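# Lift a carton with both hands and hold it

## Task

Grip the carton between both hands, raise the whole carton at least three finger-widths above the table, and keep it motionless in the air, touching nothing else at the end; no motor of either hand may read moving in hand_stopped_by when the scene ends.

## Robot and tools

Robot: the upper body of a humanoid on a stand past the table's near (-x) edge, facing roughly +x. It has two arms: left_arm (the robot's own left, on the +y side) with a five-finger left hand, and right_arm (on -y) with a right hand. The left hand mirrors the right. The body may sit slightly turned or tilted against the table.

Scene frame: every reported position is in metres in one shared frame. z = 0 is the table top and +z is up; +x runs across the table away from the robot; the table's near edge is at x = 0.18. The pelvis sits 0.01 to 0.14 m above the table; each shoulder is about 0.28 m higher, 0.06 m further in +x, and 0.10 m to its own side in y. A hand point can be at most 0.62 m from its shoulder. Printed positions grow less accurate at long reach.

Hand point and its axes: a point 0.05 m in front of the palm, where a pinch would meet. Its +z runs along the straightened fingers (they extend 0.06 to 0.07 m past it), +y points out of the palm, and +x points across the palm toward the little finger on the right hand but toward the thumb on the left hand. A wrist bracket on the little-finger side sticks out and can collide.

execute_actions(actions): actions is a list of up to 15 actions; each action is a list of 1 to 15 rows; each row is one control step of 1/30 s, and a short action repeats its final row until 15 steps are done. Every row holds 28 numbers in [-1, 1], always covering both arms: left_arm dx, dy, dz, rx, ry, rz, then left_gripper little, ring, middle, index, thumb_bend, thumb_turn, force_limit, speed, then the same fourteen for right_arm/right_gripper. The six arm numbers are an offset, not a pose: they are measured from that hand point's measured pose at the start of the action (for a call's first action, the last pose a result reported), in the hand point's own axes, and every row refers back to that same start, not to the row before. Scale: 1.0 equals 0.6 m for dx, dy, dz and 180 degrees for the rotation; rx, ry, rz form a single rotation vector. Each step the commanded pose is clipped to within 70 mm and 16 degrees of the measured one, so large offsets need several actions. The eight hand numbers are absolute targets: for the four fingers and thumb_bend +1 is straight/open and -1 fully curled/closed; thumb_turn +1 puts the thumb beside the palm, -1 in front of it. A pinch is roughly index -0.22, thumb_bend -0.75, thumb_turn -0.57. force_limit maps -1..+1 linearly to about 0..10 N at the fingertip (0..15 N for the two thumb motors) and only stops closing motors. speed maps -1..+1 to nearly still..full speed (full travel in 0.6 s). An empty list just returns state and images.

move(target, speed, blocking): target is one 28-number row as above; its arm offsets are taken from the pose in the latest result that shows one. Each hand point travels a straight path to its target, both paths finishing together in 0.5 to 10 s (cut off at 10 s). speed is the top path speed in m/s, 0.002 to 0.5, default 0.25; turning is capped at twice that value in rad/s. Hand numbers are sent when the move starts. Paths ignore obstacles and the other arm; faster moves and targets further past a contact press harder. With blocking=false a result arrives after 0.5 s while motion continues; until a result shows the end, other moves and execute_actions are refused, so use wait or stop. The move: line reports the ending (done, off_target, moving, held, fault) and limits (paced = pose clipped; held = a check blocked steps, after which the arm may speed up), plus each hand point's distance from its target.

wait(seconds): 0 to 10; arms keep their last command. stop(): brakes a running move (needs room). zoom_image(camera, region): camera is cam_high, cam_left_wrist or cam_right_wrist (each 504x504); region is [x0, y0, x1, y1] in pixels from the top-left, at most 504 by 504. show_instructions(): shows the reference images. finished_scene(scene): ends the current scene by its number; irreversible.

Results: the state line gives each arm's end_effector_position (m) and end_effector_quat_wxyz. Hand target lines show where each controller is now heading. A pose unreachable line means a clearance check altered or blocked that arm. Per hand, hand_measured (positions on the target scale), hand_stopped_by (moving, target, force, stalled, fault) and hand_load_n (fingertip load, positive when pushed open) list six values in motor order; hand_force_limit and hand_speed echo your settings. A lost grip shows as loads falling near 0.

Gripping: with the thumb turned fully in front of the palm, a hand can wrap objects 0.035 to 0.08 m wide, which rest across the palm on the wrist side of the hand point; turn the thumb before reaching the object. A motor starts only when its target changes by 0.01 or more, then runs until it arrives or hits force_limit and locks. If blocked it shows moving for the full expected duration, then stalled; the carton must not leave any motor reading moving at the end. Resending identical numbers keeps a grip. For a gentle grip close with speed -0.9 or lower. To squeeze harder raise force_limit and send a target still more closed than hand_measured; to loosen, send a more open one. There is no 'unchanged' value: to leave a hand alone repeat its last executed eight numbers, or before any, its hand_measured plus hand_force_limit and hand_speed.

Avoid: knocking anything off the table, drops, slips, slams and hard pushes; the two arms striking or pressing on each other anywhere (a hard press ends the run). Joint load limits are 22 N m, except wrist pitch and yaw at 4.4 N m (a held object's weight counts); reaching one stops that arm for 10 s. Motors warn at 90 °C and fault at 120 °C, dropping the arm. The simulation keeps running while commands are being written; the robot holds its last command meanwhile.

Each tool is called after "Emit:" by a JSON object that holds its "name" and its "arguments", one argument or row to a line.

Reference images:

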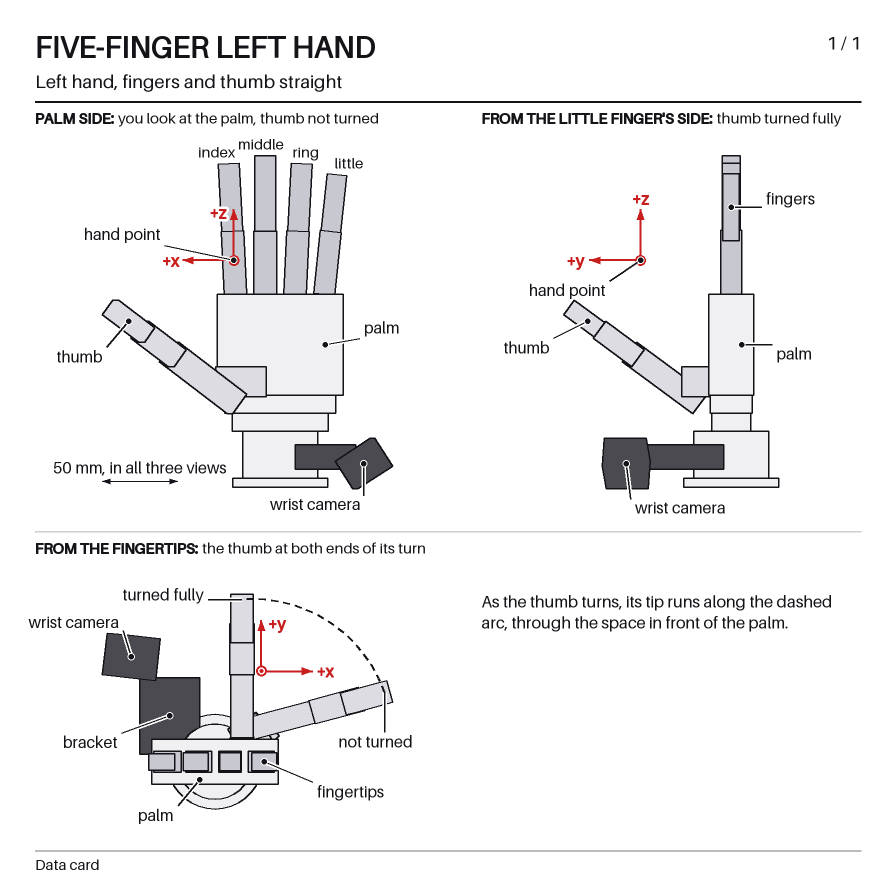

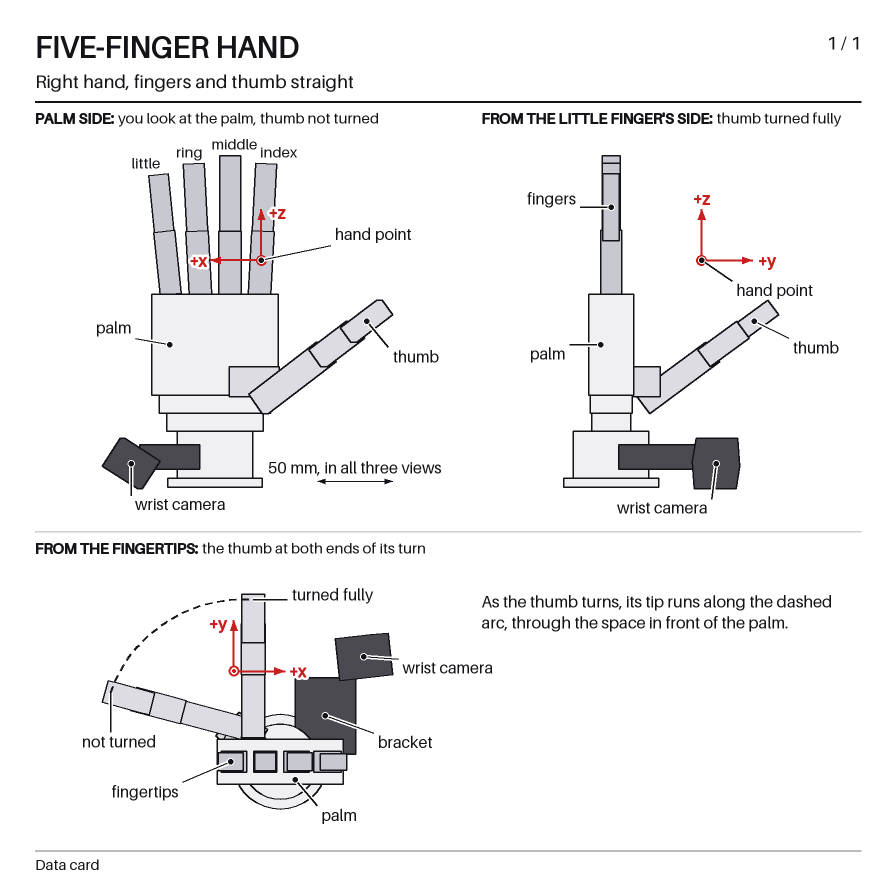

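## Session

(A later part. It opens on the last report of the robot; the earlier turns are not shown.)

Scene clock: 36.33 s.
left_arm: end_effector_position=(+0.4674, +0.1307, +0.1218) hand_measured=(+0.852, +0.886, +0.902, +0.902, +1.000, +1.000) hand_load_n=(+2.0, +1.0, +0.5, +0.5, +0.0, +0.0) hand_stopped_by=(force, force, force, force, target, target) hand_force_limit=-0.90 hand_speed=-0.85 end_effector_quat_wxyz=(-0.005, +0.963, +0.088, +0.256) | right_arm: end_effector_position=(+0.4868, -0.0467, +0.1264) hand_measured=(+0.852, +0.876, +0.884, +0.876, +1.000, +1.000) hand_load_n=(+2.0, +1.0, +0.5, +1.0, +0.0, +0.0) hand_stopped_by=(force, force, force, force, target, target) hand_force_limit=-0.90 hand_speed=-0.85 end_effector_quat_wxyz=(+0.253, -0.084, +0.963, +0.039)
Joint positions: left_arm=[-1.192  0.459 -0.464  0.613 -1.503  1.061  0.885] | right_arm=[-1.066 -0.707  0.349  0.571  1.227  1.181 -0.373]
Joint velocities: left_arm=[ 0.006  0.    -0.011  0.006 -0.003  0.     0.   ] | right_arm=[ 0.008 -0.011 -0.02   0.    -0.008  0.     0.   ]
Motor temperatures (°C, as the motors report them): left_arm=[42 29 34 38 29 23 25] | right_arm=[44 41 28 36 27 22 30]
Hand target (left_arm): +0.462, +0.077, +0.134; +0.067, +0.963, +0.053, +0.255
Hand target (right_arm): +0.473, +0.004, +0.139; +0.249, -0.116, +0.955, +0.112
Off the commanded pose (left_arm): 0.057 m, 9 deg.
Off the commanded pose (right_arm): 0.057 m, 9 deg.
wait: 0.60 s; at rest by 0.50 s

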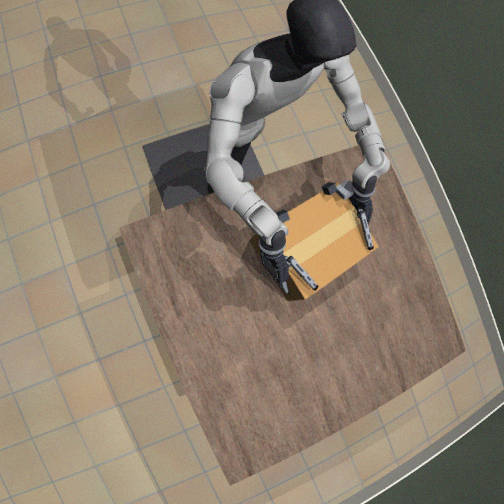

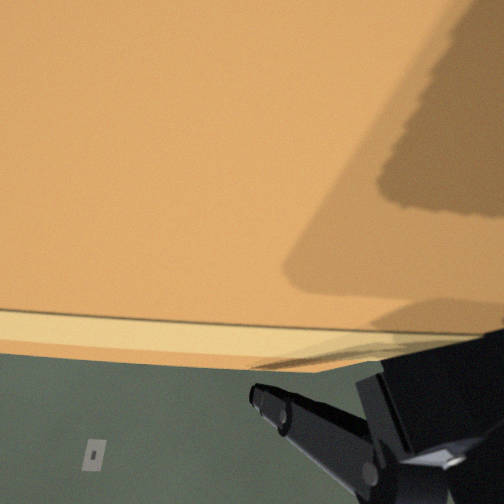

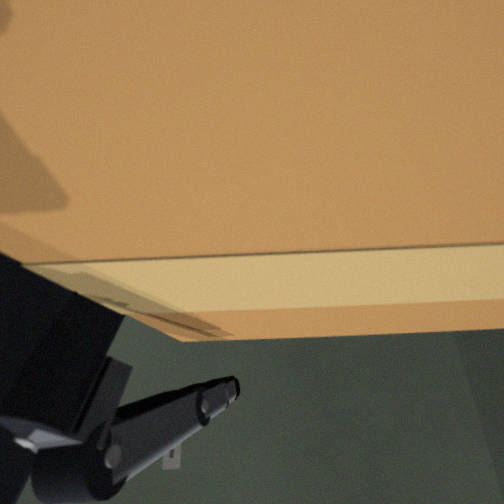

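Emit:
{"name": "execute_actions", "arguments": {
  "actions": [
    [[-0.0095,0.093,-0.0245,-0.052,-0.0045,0.010,0.8,0.8,0.8,0.8,1,1,-0.9,-0.85, -0.005,0.096,-0.017,-0.052,-0.002,-0.008,0.8,0.8,0.8,0.8,1,1,-0.9,-0.85],[-0.0095,0.096,-0.025,-0.054,-0.0045,0.010,0.8,0.8,0.8,0.8,1,1,-0.9,-0.85, -0.005,0.098,-0.0175,-0.054,-0.002,-0.008,0.8,0.8,0.8,0.8,1,1,-0.9,-0.85],[-0.0095,0.098,-0.0255,-0.056,-0.0045,0.010,0.8,0.8,0.8,0.8,1,1,-0.9,-0.85, -0.005,0.100,-0.018,-0.056,-0.002,-0.008,0.8,0.8,0.8,0.8,1,1,-0.9,-0.85],[-0.0095,0.100,-0.026,-0.057,-0.0045,0.010,0.8,0.8,0.8,0.8,1,1,-0.9,-0.85, -0.005,0.102,-0.0185,-0.057,-0.002,-0.008,0.8,0.8,0.8,0.8,1,1,-0.9,-0.85],[-0.008,0.100,-0.0286,-0.057,-0.0045,0.010,0.8,0.8,0.8,0.8,1,1,-0.9,-0.85, -0.0065,0.102,-0.0211,-0.057,-0.002,-0.008,0.8,0.8,0.8,0.8,1,1,-0.9,-0.85],[-0.0065,0.100,-0.0313,-0.057,-0.0045,0.010,0.8,0.8,0.8,0.8,1,1,-0.9,-0.85, -0.008,0.102,-0.0238,-0.057,-0.002,-0.008,0.8,0.8,0.8,0.8,1,1,-0.9,-0.85],[-0.005,0.100,-0.0339,-0.057,-0.0045,0.010,0.8,0.8,0.8,0.8,1,1,-0.9,-0.85, -0.0095,0.102,-0.0264,-0.057,-0.002,-0.008,0.8,0.8,0.8,0.8,1,1,-0.9,-0.85],[-0.0035,0.100,-0.0365,-0.057,-0.0045,0.010,0.8,0.8,0.8,0.8,1,1,-0.9,-0.85, -0.011,0.102,-0.029,-0.057,-0.002,-0.008,0.8,0.8,0.8,0.8,1,1,-0.9,-0.85],[-0.002,0.100,-0.0392,-0.057,-0.0045,0.010,0.8,0.8,0.8,0.8,1,1,-0.9,-0.85, -0.0125,0.102,-0.0317,-0.057,-0.002,-0.008,0.8,0.8,0.8,0.8,1,1,-0.9,-0.85],[-0.0005,0.101,-0.0418,-0.057,-0.0045,0.010,0.8,0.8,0.8,0.8,1,1,-0.9,-0.85, -0.014,0.103,-0.0343,-0.057,-0.002,-0.008,0.8,0.8,0.8,0.8,1,1,-0.9,-0.85],[0.001,0.101,-0.0445,-0.057,-0.0045,0.010,0.8,0.8,0.8,0.8,1,1,-0.9,-0.85, -0.0155,0.103,-0.037,-0.057,-0.002,-0.008,0.8,0.8,0.8,0.8,1,1,-0.9,-0.85],[0.0025,0.101,-0.0471,-0.057,-0.0045,0.010,0.8,0.8,0.8,0.8,1,1,-0.9,-0.85, -0.017,0.103,-0.0396,-0.057,-0.002,-0.008,0.8,0.8,0.8,0.8,1,1,-0.9,-0.85],[0.004,0.101,-0.0497,-0.057,-0.0045,0.010,0.8,0.8,0.8,0.8,1,1,-0.9,-0.85, -0.0185,0.103,-0.0422,-0.057,-0.002,-0.008,0.8,0.8,0.8,0.8,1,1,-0.9,-0.85],[0.0055,0.101,-0.0524,-0.057,-0.0045,0.010,0.8,0.8,0.8,0.8,1,1,-0.9,-0.85, -0.020,0.103,-0.0449,-0.057,-0.002,-0.008,0.8,0.8,0.8,0.8,1,1,-0.9,-0.85],[0.007,0.101,-0.055,-0.057,-0.0045,0.010,0.8,0.8,0.8,0.8,1,1,-0.9,-0.85, -0.0215,0.103,-0.0475,-0.057,-0.002,-0.008,0.8,0.8,0.8,0.8,1,1,-0.9,-0.85]]
  ]
}}

Emit:
{"name": "wait", "arguments": {
  "seconds": 0.5
}}

Scene clock: 37.77 s.
left_arm: end_effector_position=(+0.4618, +0.1297, +0.1217) hand_measured=(+0.852, +0.884, +0.902, +0.902, +1.000, +1.000) hand_load_n=(+1.0, +0.5, +0.5, +0.5, +0.0, +0.0) hand_stopped_by=(force, force, force, force, target, target) hand_force_limit=-0.90 hand_speed=-0.85 end_effector_quat_wxyz=(-0.003, +0.968, +0.086, +0.237) | right_arm: end_effector_position=(+0.4799, -0.0472, +0.1277) hand_measured=(+0.852, +0.876, +0.884, +0.876, +1.000, +1.000) hand_load_n=(+0.5, +1.5, +1.0, +1.5, +0.0, +0.0) hand_stopped_by=(force, force, force, force, target, target) hand_force_limit=-0.90 hand_speed=-0.85 end_effector_quat_wxyz=(+0.235, -0.088, +0.967, +0.038)
Joint positions: left_arm=[-1.203  0.443 -0.409  0.634 -1.508  1.128  0.92 ] | right_arm=[-1.077 -0.696  0.298  0.569  1.215  1.265 -0.394]
Joint velocities: left_arm=[-0.018 -0.06   0.209 -0.003 -0.129  0.24   0.25 ] | right_arm=[-0.023  0.023 -0.202 -0.048  0.04   0.317 -0.155]
Motor temperatures (°C, as the motors report them): left_arm=[42 29 34 38 29 23 25] | right_arm=[45 41 28 36 27 21 30]
Hand target (left_arm): +0.463, +0.071, +0.154; +0.079, +0.963, +0.048, +0.253
Hand target (right_arm): +0.471, +0.010, +0.159; +0.247, -0.124, +0.953, +0.122
Off the commanded pose (left_arm): 0.068 m, 10 deg.
Off the commanded pose (right_arm): 0.068 m, 11 deg.

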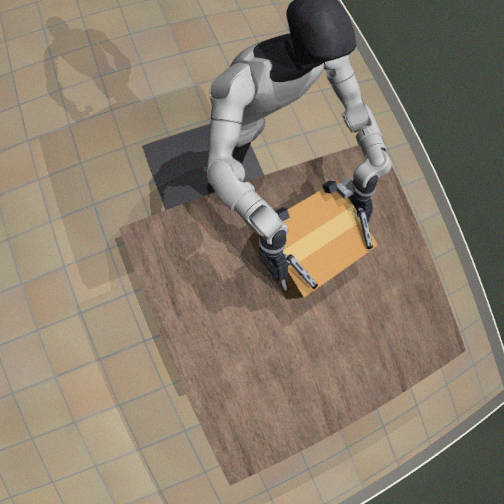

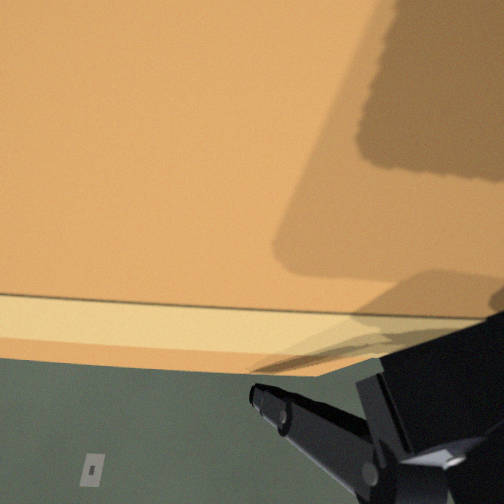

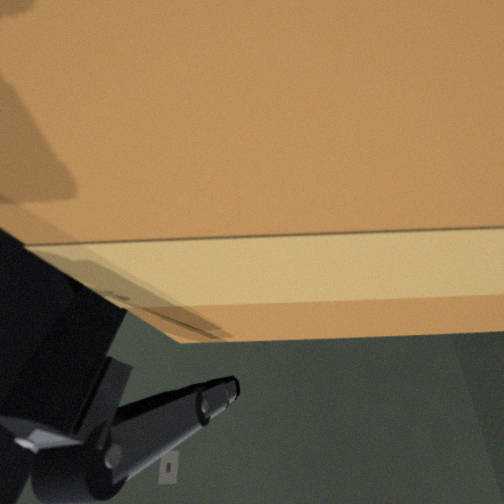

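Scene clock: 38.27 s.
left_arm: end_effector_position=(+0.4683, +0.1299, +0.1369) hand_measured=(+0.852, +0.886, +0.902, +0.902, +1.000, +1.000) hand_load_n=(+4.0, +3.5, +1.0, +1.0, +0.0, +0.0) hand_stopped_by=(force, force, force, force, target, target) hand_force_limit=-0.90 hand_speed=-0.85 end_effector_quat_wxyz=(+0.000, +0.964, +0.089, +0.250) | right_arm: end_effector_position=(+0.4862, -0.0468, +0.1424) hand_measured=(+0.852, +0.878, +0.884, +0.876, +1.000, +1.000) hand_load_n=(+4.0, +4.5, +1.5, +1.5, +0.0, +0.0) hand_stopped_by=(force, force, force, force, target, target) hand_force_limit=-0.90 hand_speed=-0.85 end_effector_quat_wxyz=(+0.249, -0.087, +0.964, +0.039)
Joint positions: left_arm=[-1.228  0.445 -0.384  0.629 -1.517  1.139  0.94 ] | right_arm=[-1.099 -0.705  0.273  0.558  1.218  1.281 -0.408]
Joint velocities: left_arm=[-0.002  0.005 -0.006  0.003  0.005  0.     0.   ] | right_arm=[ 0.012  0.005  0.002  0.006 -0.002  0.     0.   ]
Motor temperatures (°C, as the motors report them): left_arm=[43 29 34 38 29 23 26] | right_arm=[45 41 28 36 27 22 31]
Hand target (left_arm): +0.463, +0.071, +0.154; +0.079, +0.963, +0.048, +0.253
Hand target (right_arm): +0.471, +0.010, +0.159; +0.247, -0.124, +0.953, +0.122
Off the commanded pose (left_arm): 0.063 m, 10 deg.
Off the commanded pose (right_arm): 0.063 m, 10 deg.
wait: 0.50 s; at rest by 0.37 s

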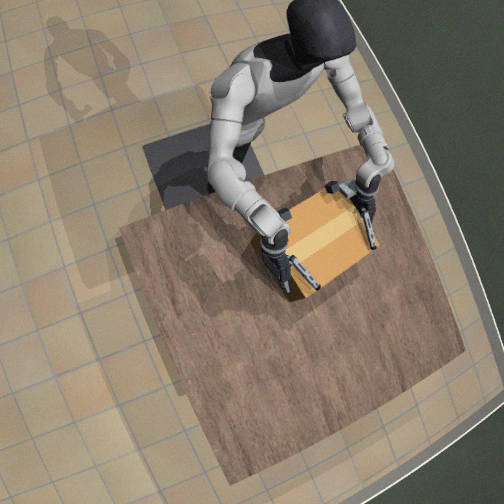

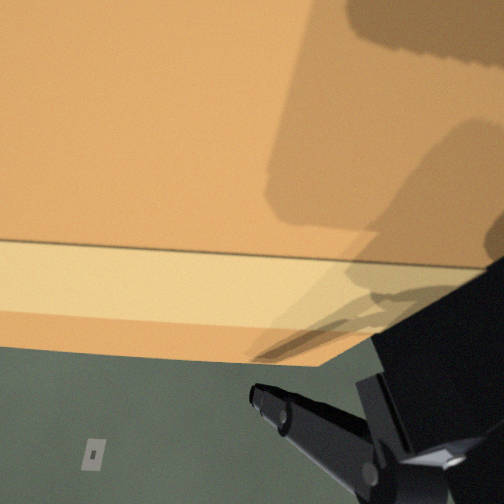

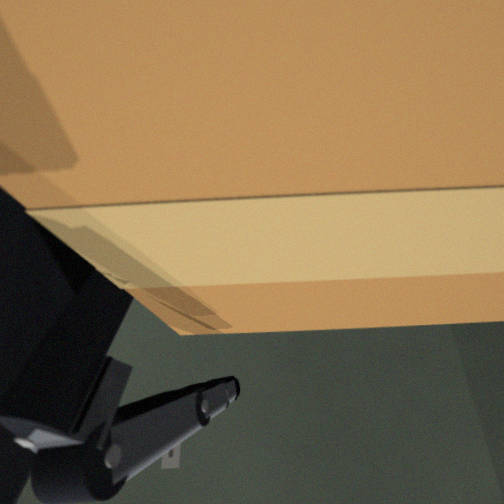

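Emit:
{"name": "execute_actions", "arguments": {
  "actions": [
    [[-0.010,0.098,-0.028,-0.054,-0.004,0.010,0.8,0.8,0.8,0.8,1,1,-0.9,-0.85, -0.007,0.100,-0.020,-0.055,-0.003,-0.008,0.8,0.8,0.8,0.8,1,1,-0.9,-0.85],[-0.012,0.096,-0.024,-0.053,-0.004,0.010,0.8,0.8,0.8,0.8,1,1,-0.9,-0.85, -0.005,0.098,-0.016,-0.054,-0.003,-0.008,0.8,0.8,0.8,0.8,1,1,-0.9,-0.85],[-0.014,0.094,-0.020,-0.052,-0.004,0.010,0.8,0.8,0.8,0.8,1,1,-0.9,-0.85, -0.003,0.096,-0.012,-0.053,-0.003,-0.008,0.8,0.8,0.8,0.8,1,1,-0.9,-0.85],[-0.016,0.092,-0.016,-0.051,-0.004,0.010,0.8,0.8,0.8,0.8,1,1,-0.9,-0.85, -0.001,0.094,-0.008,-0.052,-0.003,-0.008,0.8,0.8,0.8,0.8,1,1,-0.9,-0.85],[-0.018,0.090,-0.012,-0.050,-0.004,0.010,0.8,0.8,0.8,0.8,1,1,-0.9,-0.85, 0.001,0.092,-0.004,-0.051,-0.003,-0.008,0.8,0.8,0.8,0.8,1,1,-0.9,-0.85],[-0.020,0.087,-0.008,-0.048,-0.004,0.009,0.8,0.8,0.8,0.8,1,1,-0.9,-0.85, 0.004,0.088,0,-0.049,-0.003,-0.008,0.8,0.8,0.8,0.8,1,1,-0.9,-0.85],[-0.021,0.083,-0.004,-0.046,-0.004,0.009,0.8,0.8,0.8,0.8,1,1,-0.9,-0.85, 0.006,0.084,0.004,-0.047,-0.002,-0.007,0.8,0.8,0.8,0.8,1,1,-0.9,-0.85],[-0.021,0.076,0,-0.042,-0.003,0.008,0.8,0.8,0.8,0.8,1,1,-0.9,-0.85, 0.008,0.077,0.007,-0.043,-0.002,-0.006,0.8,0.8,0.8,0.8,1,1,-0.9,-0.85],[-0.020,0.066,0.004,-0.037,-0.003,0.007,0.8,0.8,0.8,0.8,1,1,-0.9,-0.85, 0.009,0.067,0.010,-0.037,-0.002,-0.005,0.8,0.8,0.8,0.8,1,1,-0.9,-0.85],[-0.018,0.055,0.008,-0.031,-0.002,0.006,0.8,0.8,0.8,0.8,1,1,-0.9,-0.85, 0.010,0.055,0.012,-0.031,-0.001,-0.004,0.8,0.8,0.8,0.8,1,1,-0.9,-0.85],[-0.017,0.043,0.011,-0.024,-0.002,0.004,0.8,0.8,0.8,0.8,1,1,-0.9,-0.85, 0.010,0.043,0.014,-0.024,-0.001,-0.003,0.8,0.8,0.8,0.8,1,1,-0.9,-0.85],[-0.015,0.030,0.015,-0.017,-0.001,0.003,1,1,1,1,1,1,-0.9,0, 0.010,0.030,0.017,-0.017,-0.001,-0.002,1,1,1,1,1,1,-0.9,0],[-0.014,0.016,0.018,-0.010,-0.001,0.002,1,1,1,1,1,1,-0.9,0, 0.011,0.016,0.019,-0.010,0,-0.001,1,1,1,1,1,1,-0.9,0],[-0.013,0.002,0.020,-0.004,0,0.001,1,1,1,1,1,1,-0.9,0, 0.012,0.002,0.021,-0.004,0,0,1,1,1,1,1,1,-0.9,0],[-0.012,-0.010,0.021,0,0,0,1,1,1,1,1,1,-0.9,0, 0.012,-0.010,0.021,0,0,0,1,1,1,1,1,1,-0.9,0]]
  ]
}}

Emit:
{"name": "wait", "arguments": {
  "seconds": 0.3
}}

Scene clock: 40.37 s.
left_arm: end_effector_position=(+0.4694, +0.1315, +0.1257) hand_measured=(+0.902, +0.936, +0.952, +0.952, +1.000, +1.000) hand_load_n=(+0.0, +0.0, +0.0, +0.0, +0.0, +0.0) hand_stopped_by=(moving, moving, moving, moving, target, target) hand_force_limit=-0.90 hand_speed=0.00 end_effector_quat_wxyz=(-0.000, +0.963, +0.089, +0.254) | right_arm: end_effector_position=(+0.4885, -0.0464, +0.1321) hand_measured=(+0.900, +0.924, +0.932, +0.924, +1.000, +1.000) hand_load_n=(+0.0, +0.0, +0.0, +0.0, +0.0, +0.0) hand_stopped_by=(moving, moving, moving, moving, target, target) hand_force_limit=-0.90 hand_speed=0.00 end_effector_quat_wxyz=(+0.253, -0.085, +0.963, +0.042)
Joint positions: left_arm=[-1.201  0.435 -0.392  0.635 -1.441  1.109  0.869] | right_arm=[-1.075 -0.685  0.282  0.573  1.156  1.231 -0.35 ]
Joint velocities: left_arm=[ 0.049  0.063 -0.064  0.008  0.048  0.    -0.244] | right_arm=[-0.003 -0.028  0.158  0.129 -0.118 -0.085  0.318]
Motor temperatures (°C, as the motors report them): left_arm=[44 30 34 39 30 24 27] | right_arm=[47 41 28 36 28 22 33]
Hand target (left_arm): +0.467, +0.136, +0.122; -0.001, +0.964, +0.089, +0.251
Hand target (right_arm): +0.487, -0.053, +0.128; +0.249, -0.085, +0.964, +0.038
Off the commanded pose (left_arm): 0.006 m, 1 deg.
Off the commanded pose (right_arm): 0.007 m, 1 deg.

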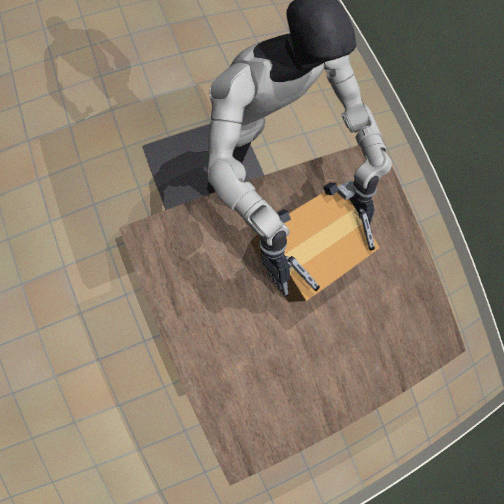

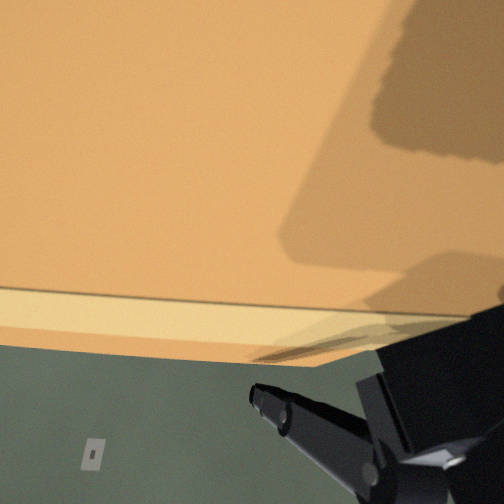

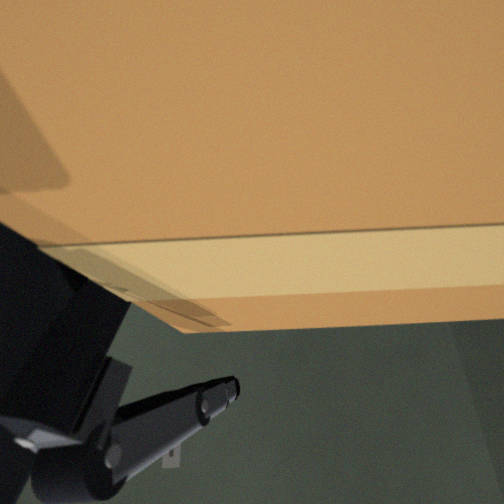

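Scene clock: 40.67 s.
left_arm: end_effector_position=(+0.4679, +0.1354, +0.1236) hand_measured=(+1.000, +1.000, +1.000, +1.000, +1.000, +1.000) hand_load_n=(+0.0, +0.0, +0.0, +0.0, +0.0, +0.0) hand_stopped_by=(target, target, target, target, target, target) hand_force_limit=-0.90 hand_speed=0.00 end_effector_quat_wxyz=(+0.001, +0.964, +0.090, +0.252) | right_arm: end_effector_position=(+0.4872, -0.0519, +0.1285) hand_measured=(+1.000, +1.000, +1.000, +1.000, +1.000, +1.000) hand_load_n=(+0.0, +0.0, +0.0, +0.0, +0.0, +0.0) hand_stopped_by=(target, target, target, target, target, target) hand_force_limit=-0.90 hand_speed=0.00 end_effector_quat_wxyz=(+0.249, -0.085, +0.964, +0.040)
Joint positions: left_arm=[-1.195  0.449 -0.394  0.636 -1.44   1.113  0.852] | right_arm=[-1.072 -0.699  0.296  0.584  1.146  1.227 -0.321]
Joint velocities: left_arm=[ 0.005  0.     0.009  0.002  0.003  0.    -0.001] | right_arm=[ 0.012  0.    -0.002  0.    -0.005  0.     0.002]
Motor temperatures (°C, as the motors report them): left_arm=[44 30 34 39 30 24 27] | right_arm=[47 41 28 36 28 22 33]
Hand target (left_arm): +0.467, +0.136, +0.122; -0.001, +0.964, +0.089, +0.251
Hand target (right_arm): +0.487, -0.053, +0.128; +0.249, -0.085, +0.964, +0.038
Off the commanded pose (left_arm): 0.002 m, 0 deg.
Off the commanded pose (right_arm): 0.001 m, 0 deg.
wait: 0.30 s; no rest

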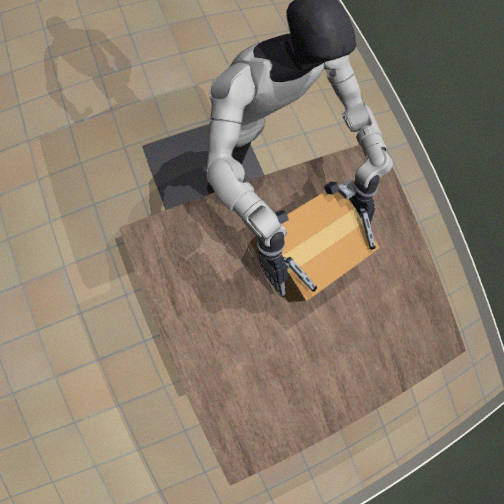

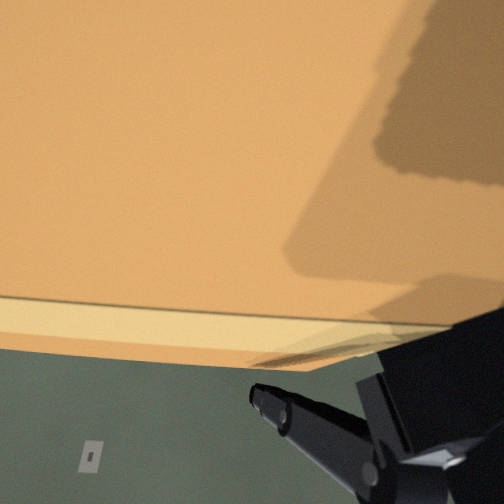

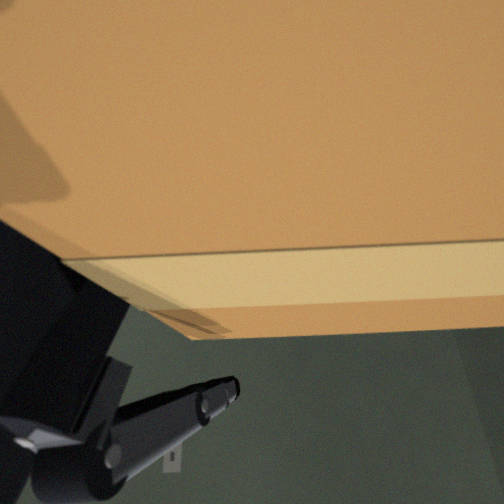

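Emit:
{"name": "move", "arguments": {
  "target": [-0.007,0.0,-0.029,0,0.085,-0.008,1,1,1,1,1,1,-0.9,0, 0.004,0,-0.007,0,-0.085,0,1,1,1,1,1,1,-0.9,0],
  "speed": 0.2
}}

Emit:
{"name": "zoom_image", "arguments": {
  "camera": "cam_high",
  "region": [220, 130, 420, 330]
}}

Scene clock: 43.37 s.
left_arm: end_effector_position=(+0.4546, +0.1362, +0.1349) hand_measured=(+1.000, +1.000, +1.000, +1.000, +1.000, +1.000) hand_load_n=(+0.0, +0.0, +0.0, +0.0, +0.0, +0.0) hand_stopped_by=(target, target, target, target, target, target) hand_force_limit=-0.90 hand_speed=0.00 end_effector_quat_wxyz=(-0.012, +0.922, +0.097, +0.375) | right_arm: end_effector_position=(+0.4841, -0.0571, +0.1304) hand_measured=(+1.000, +1.000, +1.000, +1.000, +1.000, +1.000) hand_load_n=(+0.0, +0.0, +0.0, +0.0, +0.0, +0.0) hand_stopped_by=(target, target, target, target, target, target) hand_force_limit=-0.90 hand_speed=0.00 end_effector_quat_wxyz=(+0.373, -0.074, +0.924, +0.047)
Joint positions: left_arm=[-0.855  0.504 -0.388  0.114 -1.347  0.889  0.933] | right_arm=[-0.711 -0.715  0.216  0.196  1.117  0.924 -0.384]
Joint velocities: left_arm=[-0.002  0.    -0.006 -0.003  0.009  0.     0.   ] | right_arm=[-0.002  0.    -0.002 -0.003  0.005 -0.001  0.   ]
Motor temperatures (°C, as the motors report them): left_arm=[44 29 34 38 29 24 25] | right_arm=[47 41 28 36 28 21 31]
Hand target (left_arm): +0.455, +0.137, +0.136; -0.014, +0.921, +0.096, +0.377
Hand target (right_arm): +0.485, -0.057, +0.131; +0.375, -0.076, +0.923, +0.046
Off the commanded pose (left_arm): 0.003 m, 1 deg.
Off the commanded pose (right_arm): 0.005 m, 1 deg.
move: off_target (right_arm)

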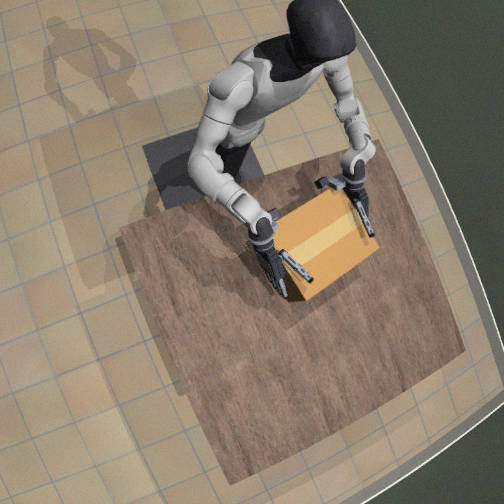

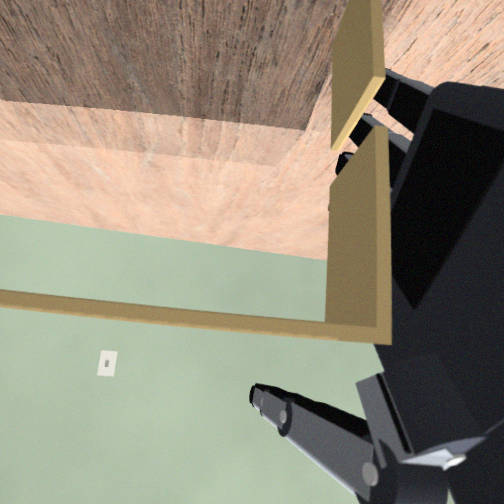

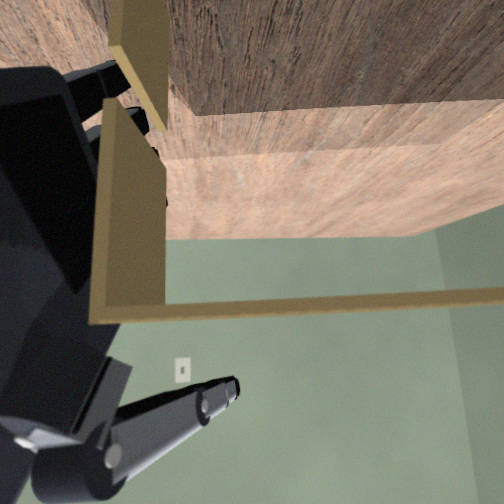

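Region (220, 130, 420, 330) of cam_high's 504x504 image, scaled by 2.520, with more detail than that image has.

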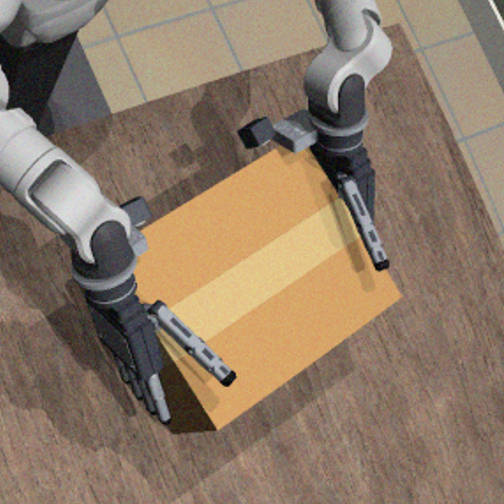

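Emit:
{"name": "move", "arguments": {
  "target": [-0.006,0.105,-0.024,-0.052,-0.004,0,0.75,0.75,0.75,0.75,1,1,-0.75,-0.91, -0.003,0.107,-0.018,-0.055,-0.002,0,0.75,0.75,0.75,0.75,1,1,-0.75,-0.91],
  "speed": 0.1
}}

Scene clock: 44.67 s.
left_arm: end_effector_position=(+0.4555, +0.1324, +0.1329) hand_measured=(+0.886, +0.900, +0.906, +0.886, +1.000, +1.000) hand_load_n=(+0.5, +0.0, +0.0, +1.0, +0.0, +0.0) hand_stopped_by=(force, force, force, force, target, target) hand_force_limit=-0.75 hand_speed=-0.91 end_effector_quat_wxyz=(-0.020, +0.922, +0.100, +0.372) | right_arm: end_effector_position=(+0.4834, -0.0522, +0.1305) hand_measured=(+0.862, +0.872, +0.886, +0.872, +1.000, +1.000) hand_load_n=(+1.0, +1.0, +0.5, +1.5, +0.0, +0.0) hand_stopped_by=(force, force, force, force, target, target) hand_force_limit=-0.75 hand_speed=-0.91 end_effector_quat_wxyz=(+0.374, -0.074, +0.923, +0.045)
Joint positions: left_arm=[-0.859  0.465 -0.38   0.123 -1.328  0.897  0.968] | right_arm=[-0.711 -0.69   0.205  0.179  1.109  0.939 -0.411]
Joint velocities: left_arm=[-0.003 -0.014  0.018 -0.002  0.02   0.027  0.   ] | right_arm=[ 0.011  0.017 -0.014 -0.003 -0.035  0.018  0.   ]
Motor temperatures (°C, as the motors report them): left_arm=[44 29 34 38 29 24 25] | right_arm=[47 41 28 36 28 21 31]
Hand target (left_arm): +0.449, +0.075, +0.147; +0.063, +0.923, +0.067, +0.373
Hand target (right_arm): +0.465, +0.002, +0.142; +0.367, -0.107, +0.915, +0.126
Off the commanded pose (left_arm): 0.061 m, 10 deg.
Off the commanded pose (right_arm): 0.060 m, 10 deg.
move: off_target (left_arm, right_arm)

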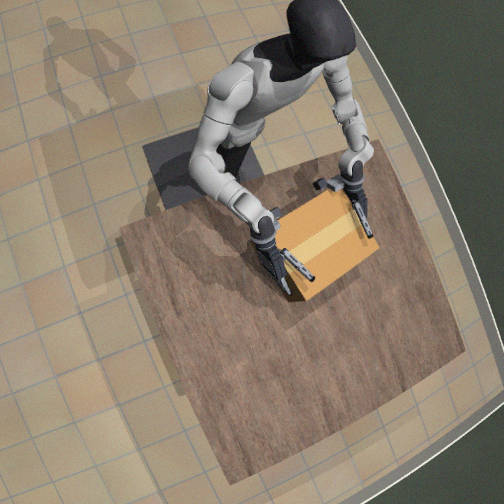

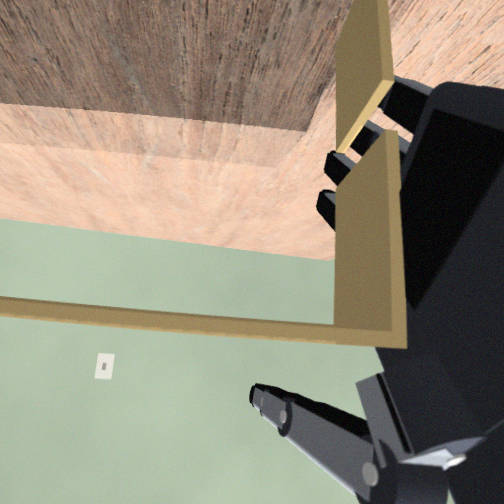

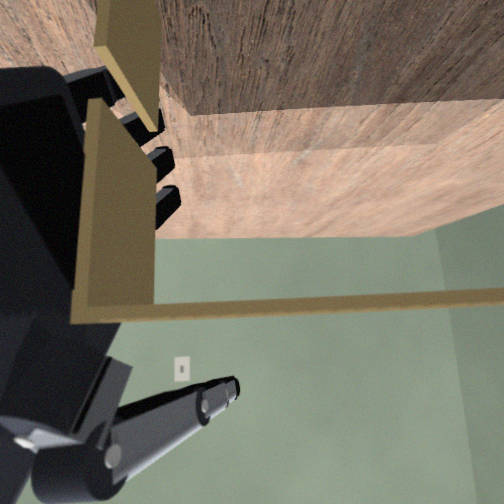

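Emit:
{"name": "execute_actions", "arguments": {
  "actions": [
    [[-0.004,0.096,-0.0285,-0.0567,-0.0045,0,0.75,0.75,0.75,0.75,1,1,-0.75,-0.91, -0.003,0.097,-0.019,-0.056,0,0,0.75,0.75,0.75,0.75,1,1,-0.75,-0.91],[-0.002,0.093,-0.0295,-0.0567,-0.0036,0,0.75,0.75,0.75,0.75,1,1,-0.75,-0.91, -0.005,0.0955,-0.020,-0.056,-0.001,0,0.75,0.75,0.75,0.75,1,1,-0.75,-0.91],[0.001,0.091,-0.0307,-0.0567,-0.0022,0,0.75,0.75,0.75,0.75,1,1,-0.75,-0.91, -0.008,0.094,-0.0212,-0.056,-0.0023,0,0.75,0.75,0.75,0.75,1,1,-0.75,-0.91],[0.004,0.091,-0.032,-0.0567,-0.0008,0,0.75,0.75,0.75,0.75,1,1,-0.75,-0.91, -0.011,0.094,-0.0225,-0.056,-0.0037,0,0.75,0.75,0.75,0.75,1,1,-0.75,-0.91],[0.007,0.091,-0.0334,-0.0567,0.0006,0.0005,0.75,0.75,0.75,0.75,1,1,-0.75,-0.91, -0.014,0.094,-0.0239,-0.056,-0.0051,-0.0005,0.75,0.75,0.75,0.75,1,1,-0.75,-0.91],[0.010,0.0915,-0.0347,-0.0567,0.002,0.0005,0.75,0.75,0.75,0.75,1,1,-0.75,-0.91, -0.017,0.0945,-0.0252,-0.056,-0.0065,-0.0005,0.75,0.75,0.75,0.75,1,1,-0.75,-0.91],[0.013,0.0915,-0.036,-0.0567,0.0034,0.0007,0.75,0.75,0.75,0.75,1,1,-0.75,-0.91, -0.020,0.0945,-0.0265,-0.056,-0.0079,-0.0007,0.75,0.75,0.75,0.75,1,1,-0.75,-0.91],[0.016,0.0915,-0.0374,-0.0567,0.0048,0.0008,0.75,0.75,0.75,0.75,1,1,-0.75,-0.91, -0.023,0.0945,-0.0279,-0.056,-0.0093,-0.0008,0.75,0.75,0.75,0.75,1,1,-0.75,-0.91],[0.019,0.092,-0.0387,-0.0567,0.0062,0.001,0.75,0.75,0.75,0.75,1,1,-0.75,-0.91, -0.026,0.0945,-0.0292,-0.056,-0.0107,-0.001,0.75,0.75,0.75,0.75,1,1,-0.75,-0.91],[0.0215,0.092,-0.0398,-0.0567,0.0073,0.001,0.75,0.75,0.75,0.75,1,1,-0.75,-0.91, -0.0285,0.095,-0.0303,-0.056,-0.0118,-0.001,0.75,0.75,0.75,0.75,1,1,-0.75,-0.91],[0.024,0.092,-0.041,-0.0567,0.0085,0.0012,0.75,0.75,0.75,0.75,1,1,-0.75,-0.91, -0.031,0.095,-0.0315,-0.056,-0.013,-0.0012,0.75,0.75,0.75,0.75,1,1,-0.75,-0.91],[0.026,0.092,-0.0418,-0.0567,0.0094,0.0013,0.75,0.75,0.75,0.75,1,1,-0.75,-0.91, -0.033,0.095,-0.0323,-0.056,-0.0139,-0.0013,0.75,0.75,0.75,0.75,1,1,-0.75,-0.91],[0.028,0.092,-0.0427,-0.0567,0.0103,0.0014,0.75,0.75,0.75,0.75,1,1,-0.75,-0.91, -0.035,0.095,-0.0332,-0.056,-0.0148,-0.0014,0.75,0.75,0.75,0.75,1,1,-0.75,-0.91],[0.030,0.092,-0.0436,-0.0567,0.0113,0.0015,0.75,0.75,0.75,0.75,1,1,-0.75,-0.91, -0.037,0.095,-0.0341,-0.056,-0.0158,-0.0015,0.75,0.75,0.75,0.75,1,1,-0.75,-0.91],[0.032,0.092,-0.0445,-0.0567,0.0122,0.0015,0.75,0.75,0.75,0.75,1,1,-0.75,-0.91, -0.039,0.095,-0.035,-0.056,-0.0167,-0.0015,0.75,0.75,0.75,0.75,1,1,-0.75,-0.91]]
  ]
}}

Emit:
{"name": "wait", "arguments": {
  "seconds": 0.5
}}

Scene clock: 46.20 s.
left_arm: end_effector_position=(+0.4587, +0.1348, +0.1411) hand_measured=(+0.886, +0.902, +0.906, +0.886, +1.000, +1.000) hand_load_n=(+3.5, +1.5, +1.5, +3.5, +0.0, +0.0) hand_stopped_by=(force, force, force, force, target, target) hand_force_limit=-0.75 hand_speed=-0.91 end_effector_quat_wxyz=(-0.018, +0.920, +0.102, +0.377) | right_arm: end_effector_position=(+0.4875, -0.0494, +0.1452) hand_measured=(+0.862, +0.872, +0.886, +0.872, +1.000, +1.000) hand_load_n=(+5.5, +2.5, +1.5, +2.5, +0.0, +0.0) hand_stopped_by=(force, force, force, force, target, target) hand_force_limit=-0.75 hand_speed=-0.91 end_effector_quat_wxyz=(+0.387, -0.078, +0.918, +0.051)
Joint positions: left_arm=[-0.871  0.463 -0.349  0.12  -1.325  0.924  0.967] | right_arm=[-0.727 -0.692  0.173  0.158  1.101  0.965 -0.404]
Joint velocities: left_arm=[-0.201  0.031  0.138 -0.107  0.08  -0.016  0.038] | right_arm=[-0.13   0.005 -0.16  -0.112 -0.041  0.    -0.032]
Motor temperatures (°C, as the motors report them): left_arm=[44 30 34 39 29 24 26] | right_arm=[47 41 28 36 28 21 32]
Hand target (left_arm): +0.458, +0.080, +0.168; +0.059, +0.914, +0.063, +0.395
Hand target (right_arm): +0.473, +0.001, +0.164; +0.389, -0.110, +0.906, +0.127
Off the commanded pose (left_arm): 0.062 m, 10 deg.
Off the commanded pose (right_arm): 0.057 m, 10 deg.

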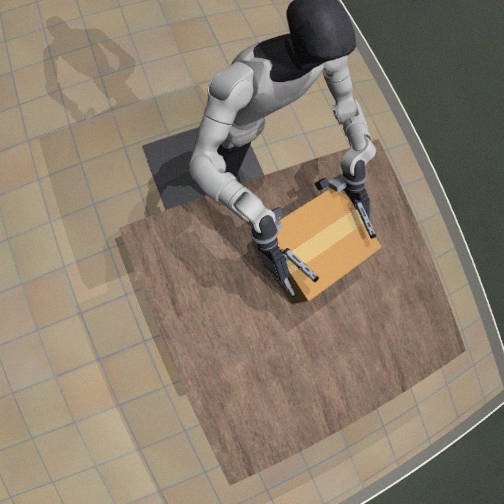

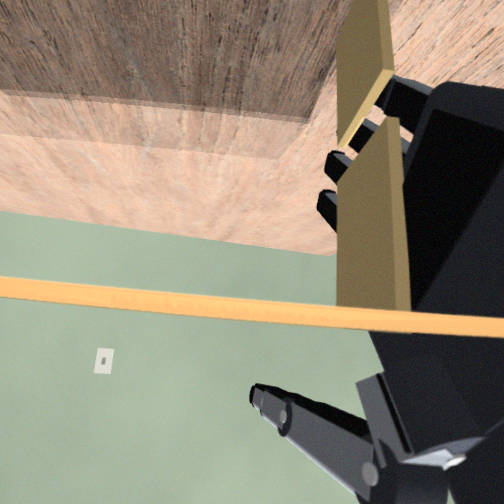

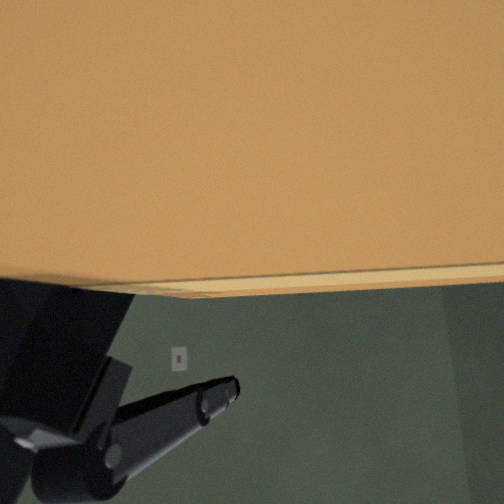

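Scene clock: 46.70 s.
left_arm: end_effector_position=(+0.4646, +0.1365, +0.1536) hand_measured=(+0.886, +0.902, +0.906, +0.886, +1.000, +1.000) hand_load_n=(+5.0, +2.0, +1.0, +2.0, +0.0, +0.0) hand_stopped_by=(force, force, force, force, target, target) hand_force_limit=-0.75 hand_speed=-0.91 end_effector_quat_wxyz=(-0.019, +0.914, +0.104, +0.392) | right_arm: end_effector_position=(+0.4926, -0.0484, +0.1561) hand_measured=(+0.862, +0.872, +0.886, +0.872, +1.000, +1.000) hand_load_n=(+5.0, +2.0, +1.5, +1.5, +0.0, +0.0) hand_stopped_by=(force, force, force, force, target, target) hand_force_limit=-0.75 hand_speed=-0.91 end_effector_quat_wxyz=(+0.400, -0.076, +0.912, +0.052)
Joint positions: left_arm=[-0.889  0.465 -0.339  0.112 -1.318  0.92   0.969] | right_arm=[-0.74  -0.694  0.162  0.15   1.099  0.961 -0.405]
Joint velocities: left_arm=[-0.005  0.003  0.002  0.002  0.011  0.     0.   ] | right_arm=[-0.002  0.003 -0.009 -0.005  0.006  0.     0.   ]
Motor temperatures (°C, as the motors report them): left_arm=[45 30 34 39 30 24 26] | right_arm=[47 41 28 36 28 21 32]
Hand target (left_arm): +0.458, +0.080, +0.168; +0.059, +0.914, +0.063, +0.395
Hand target (right_arm): +0.473, +0.001, +0.164; +0.389, -0.110, +0.906, +0.127
Off the commanded pose (left_arm): 0.060 m, 10 deg.
Off the commanded pose (right_arm): 0.055 m, 9 deg.
wait: 0.50 s; at rest by 0.30 s

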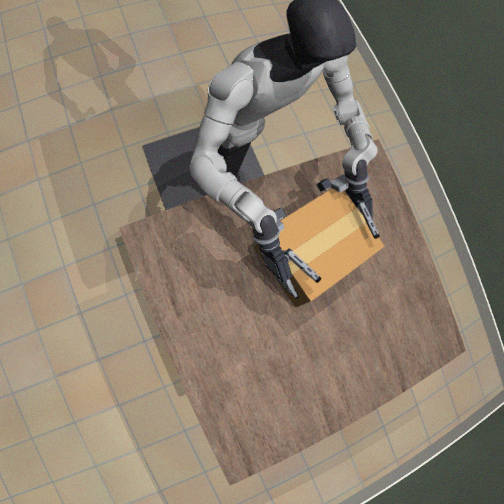

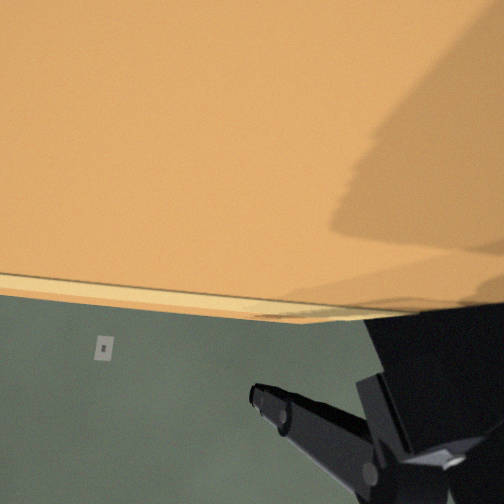

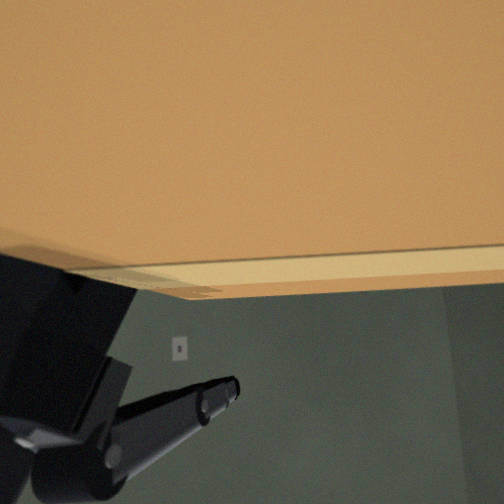

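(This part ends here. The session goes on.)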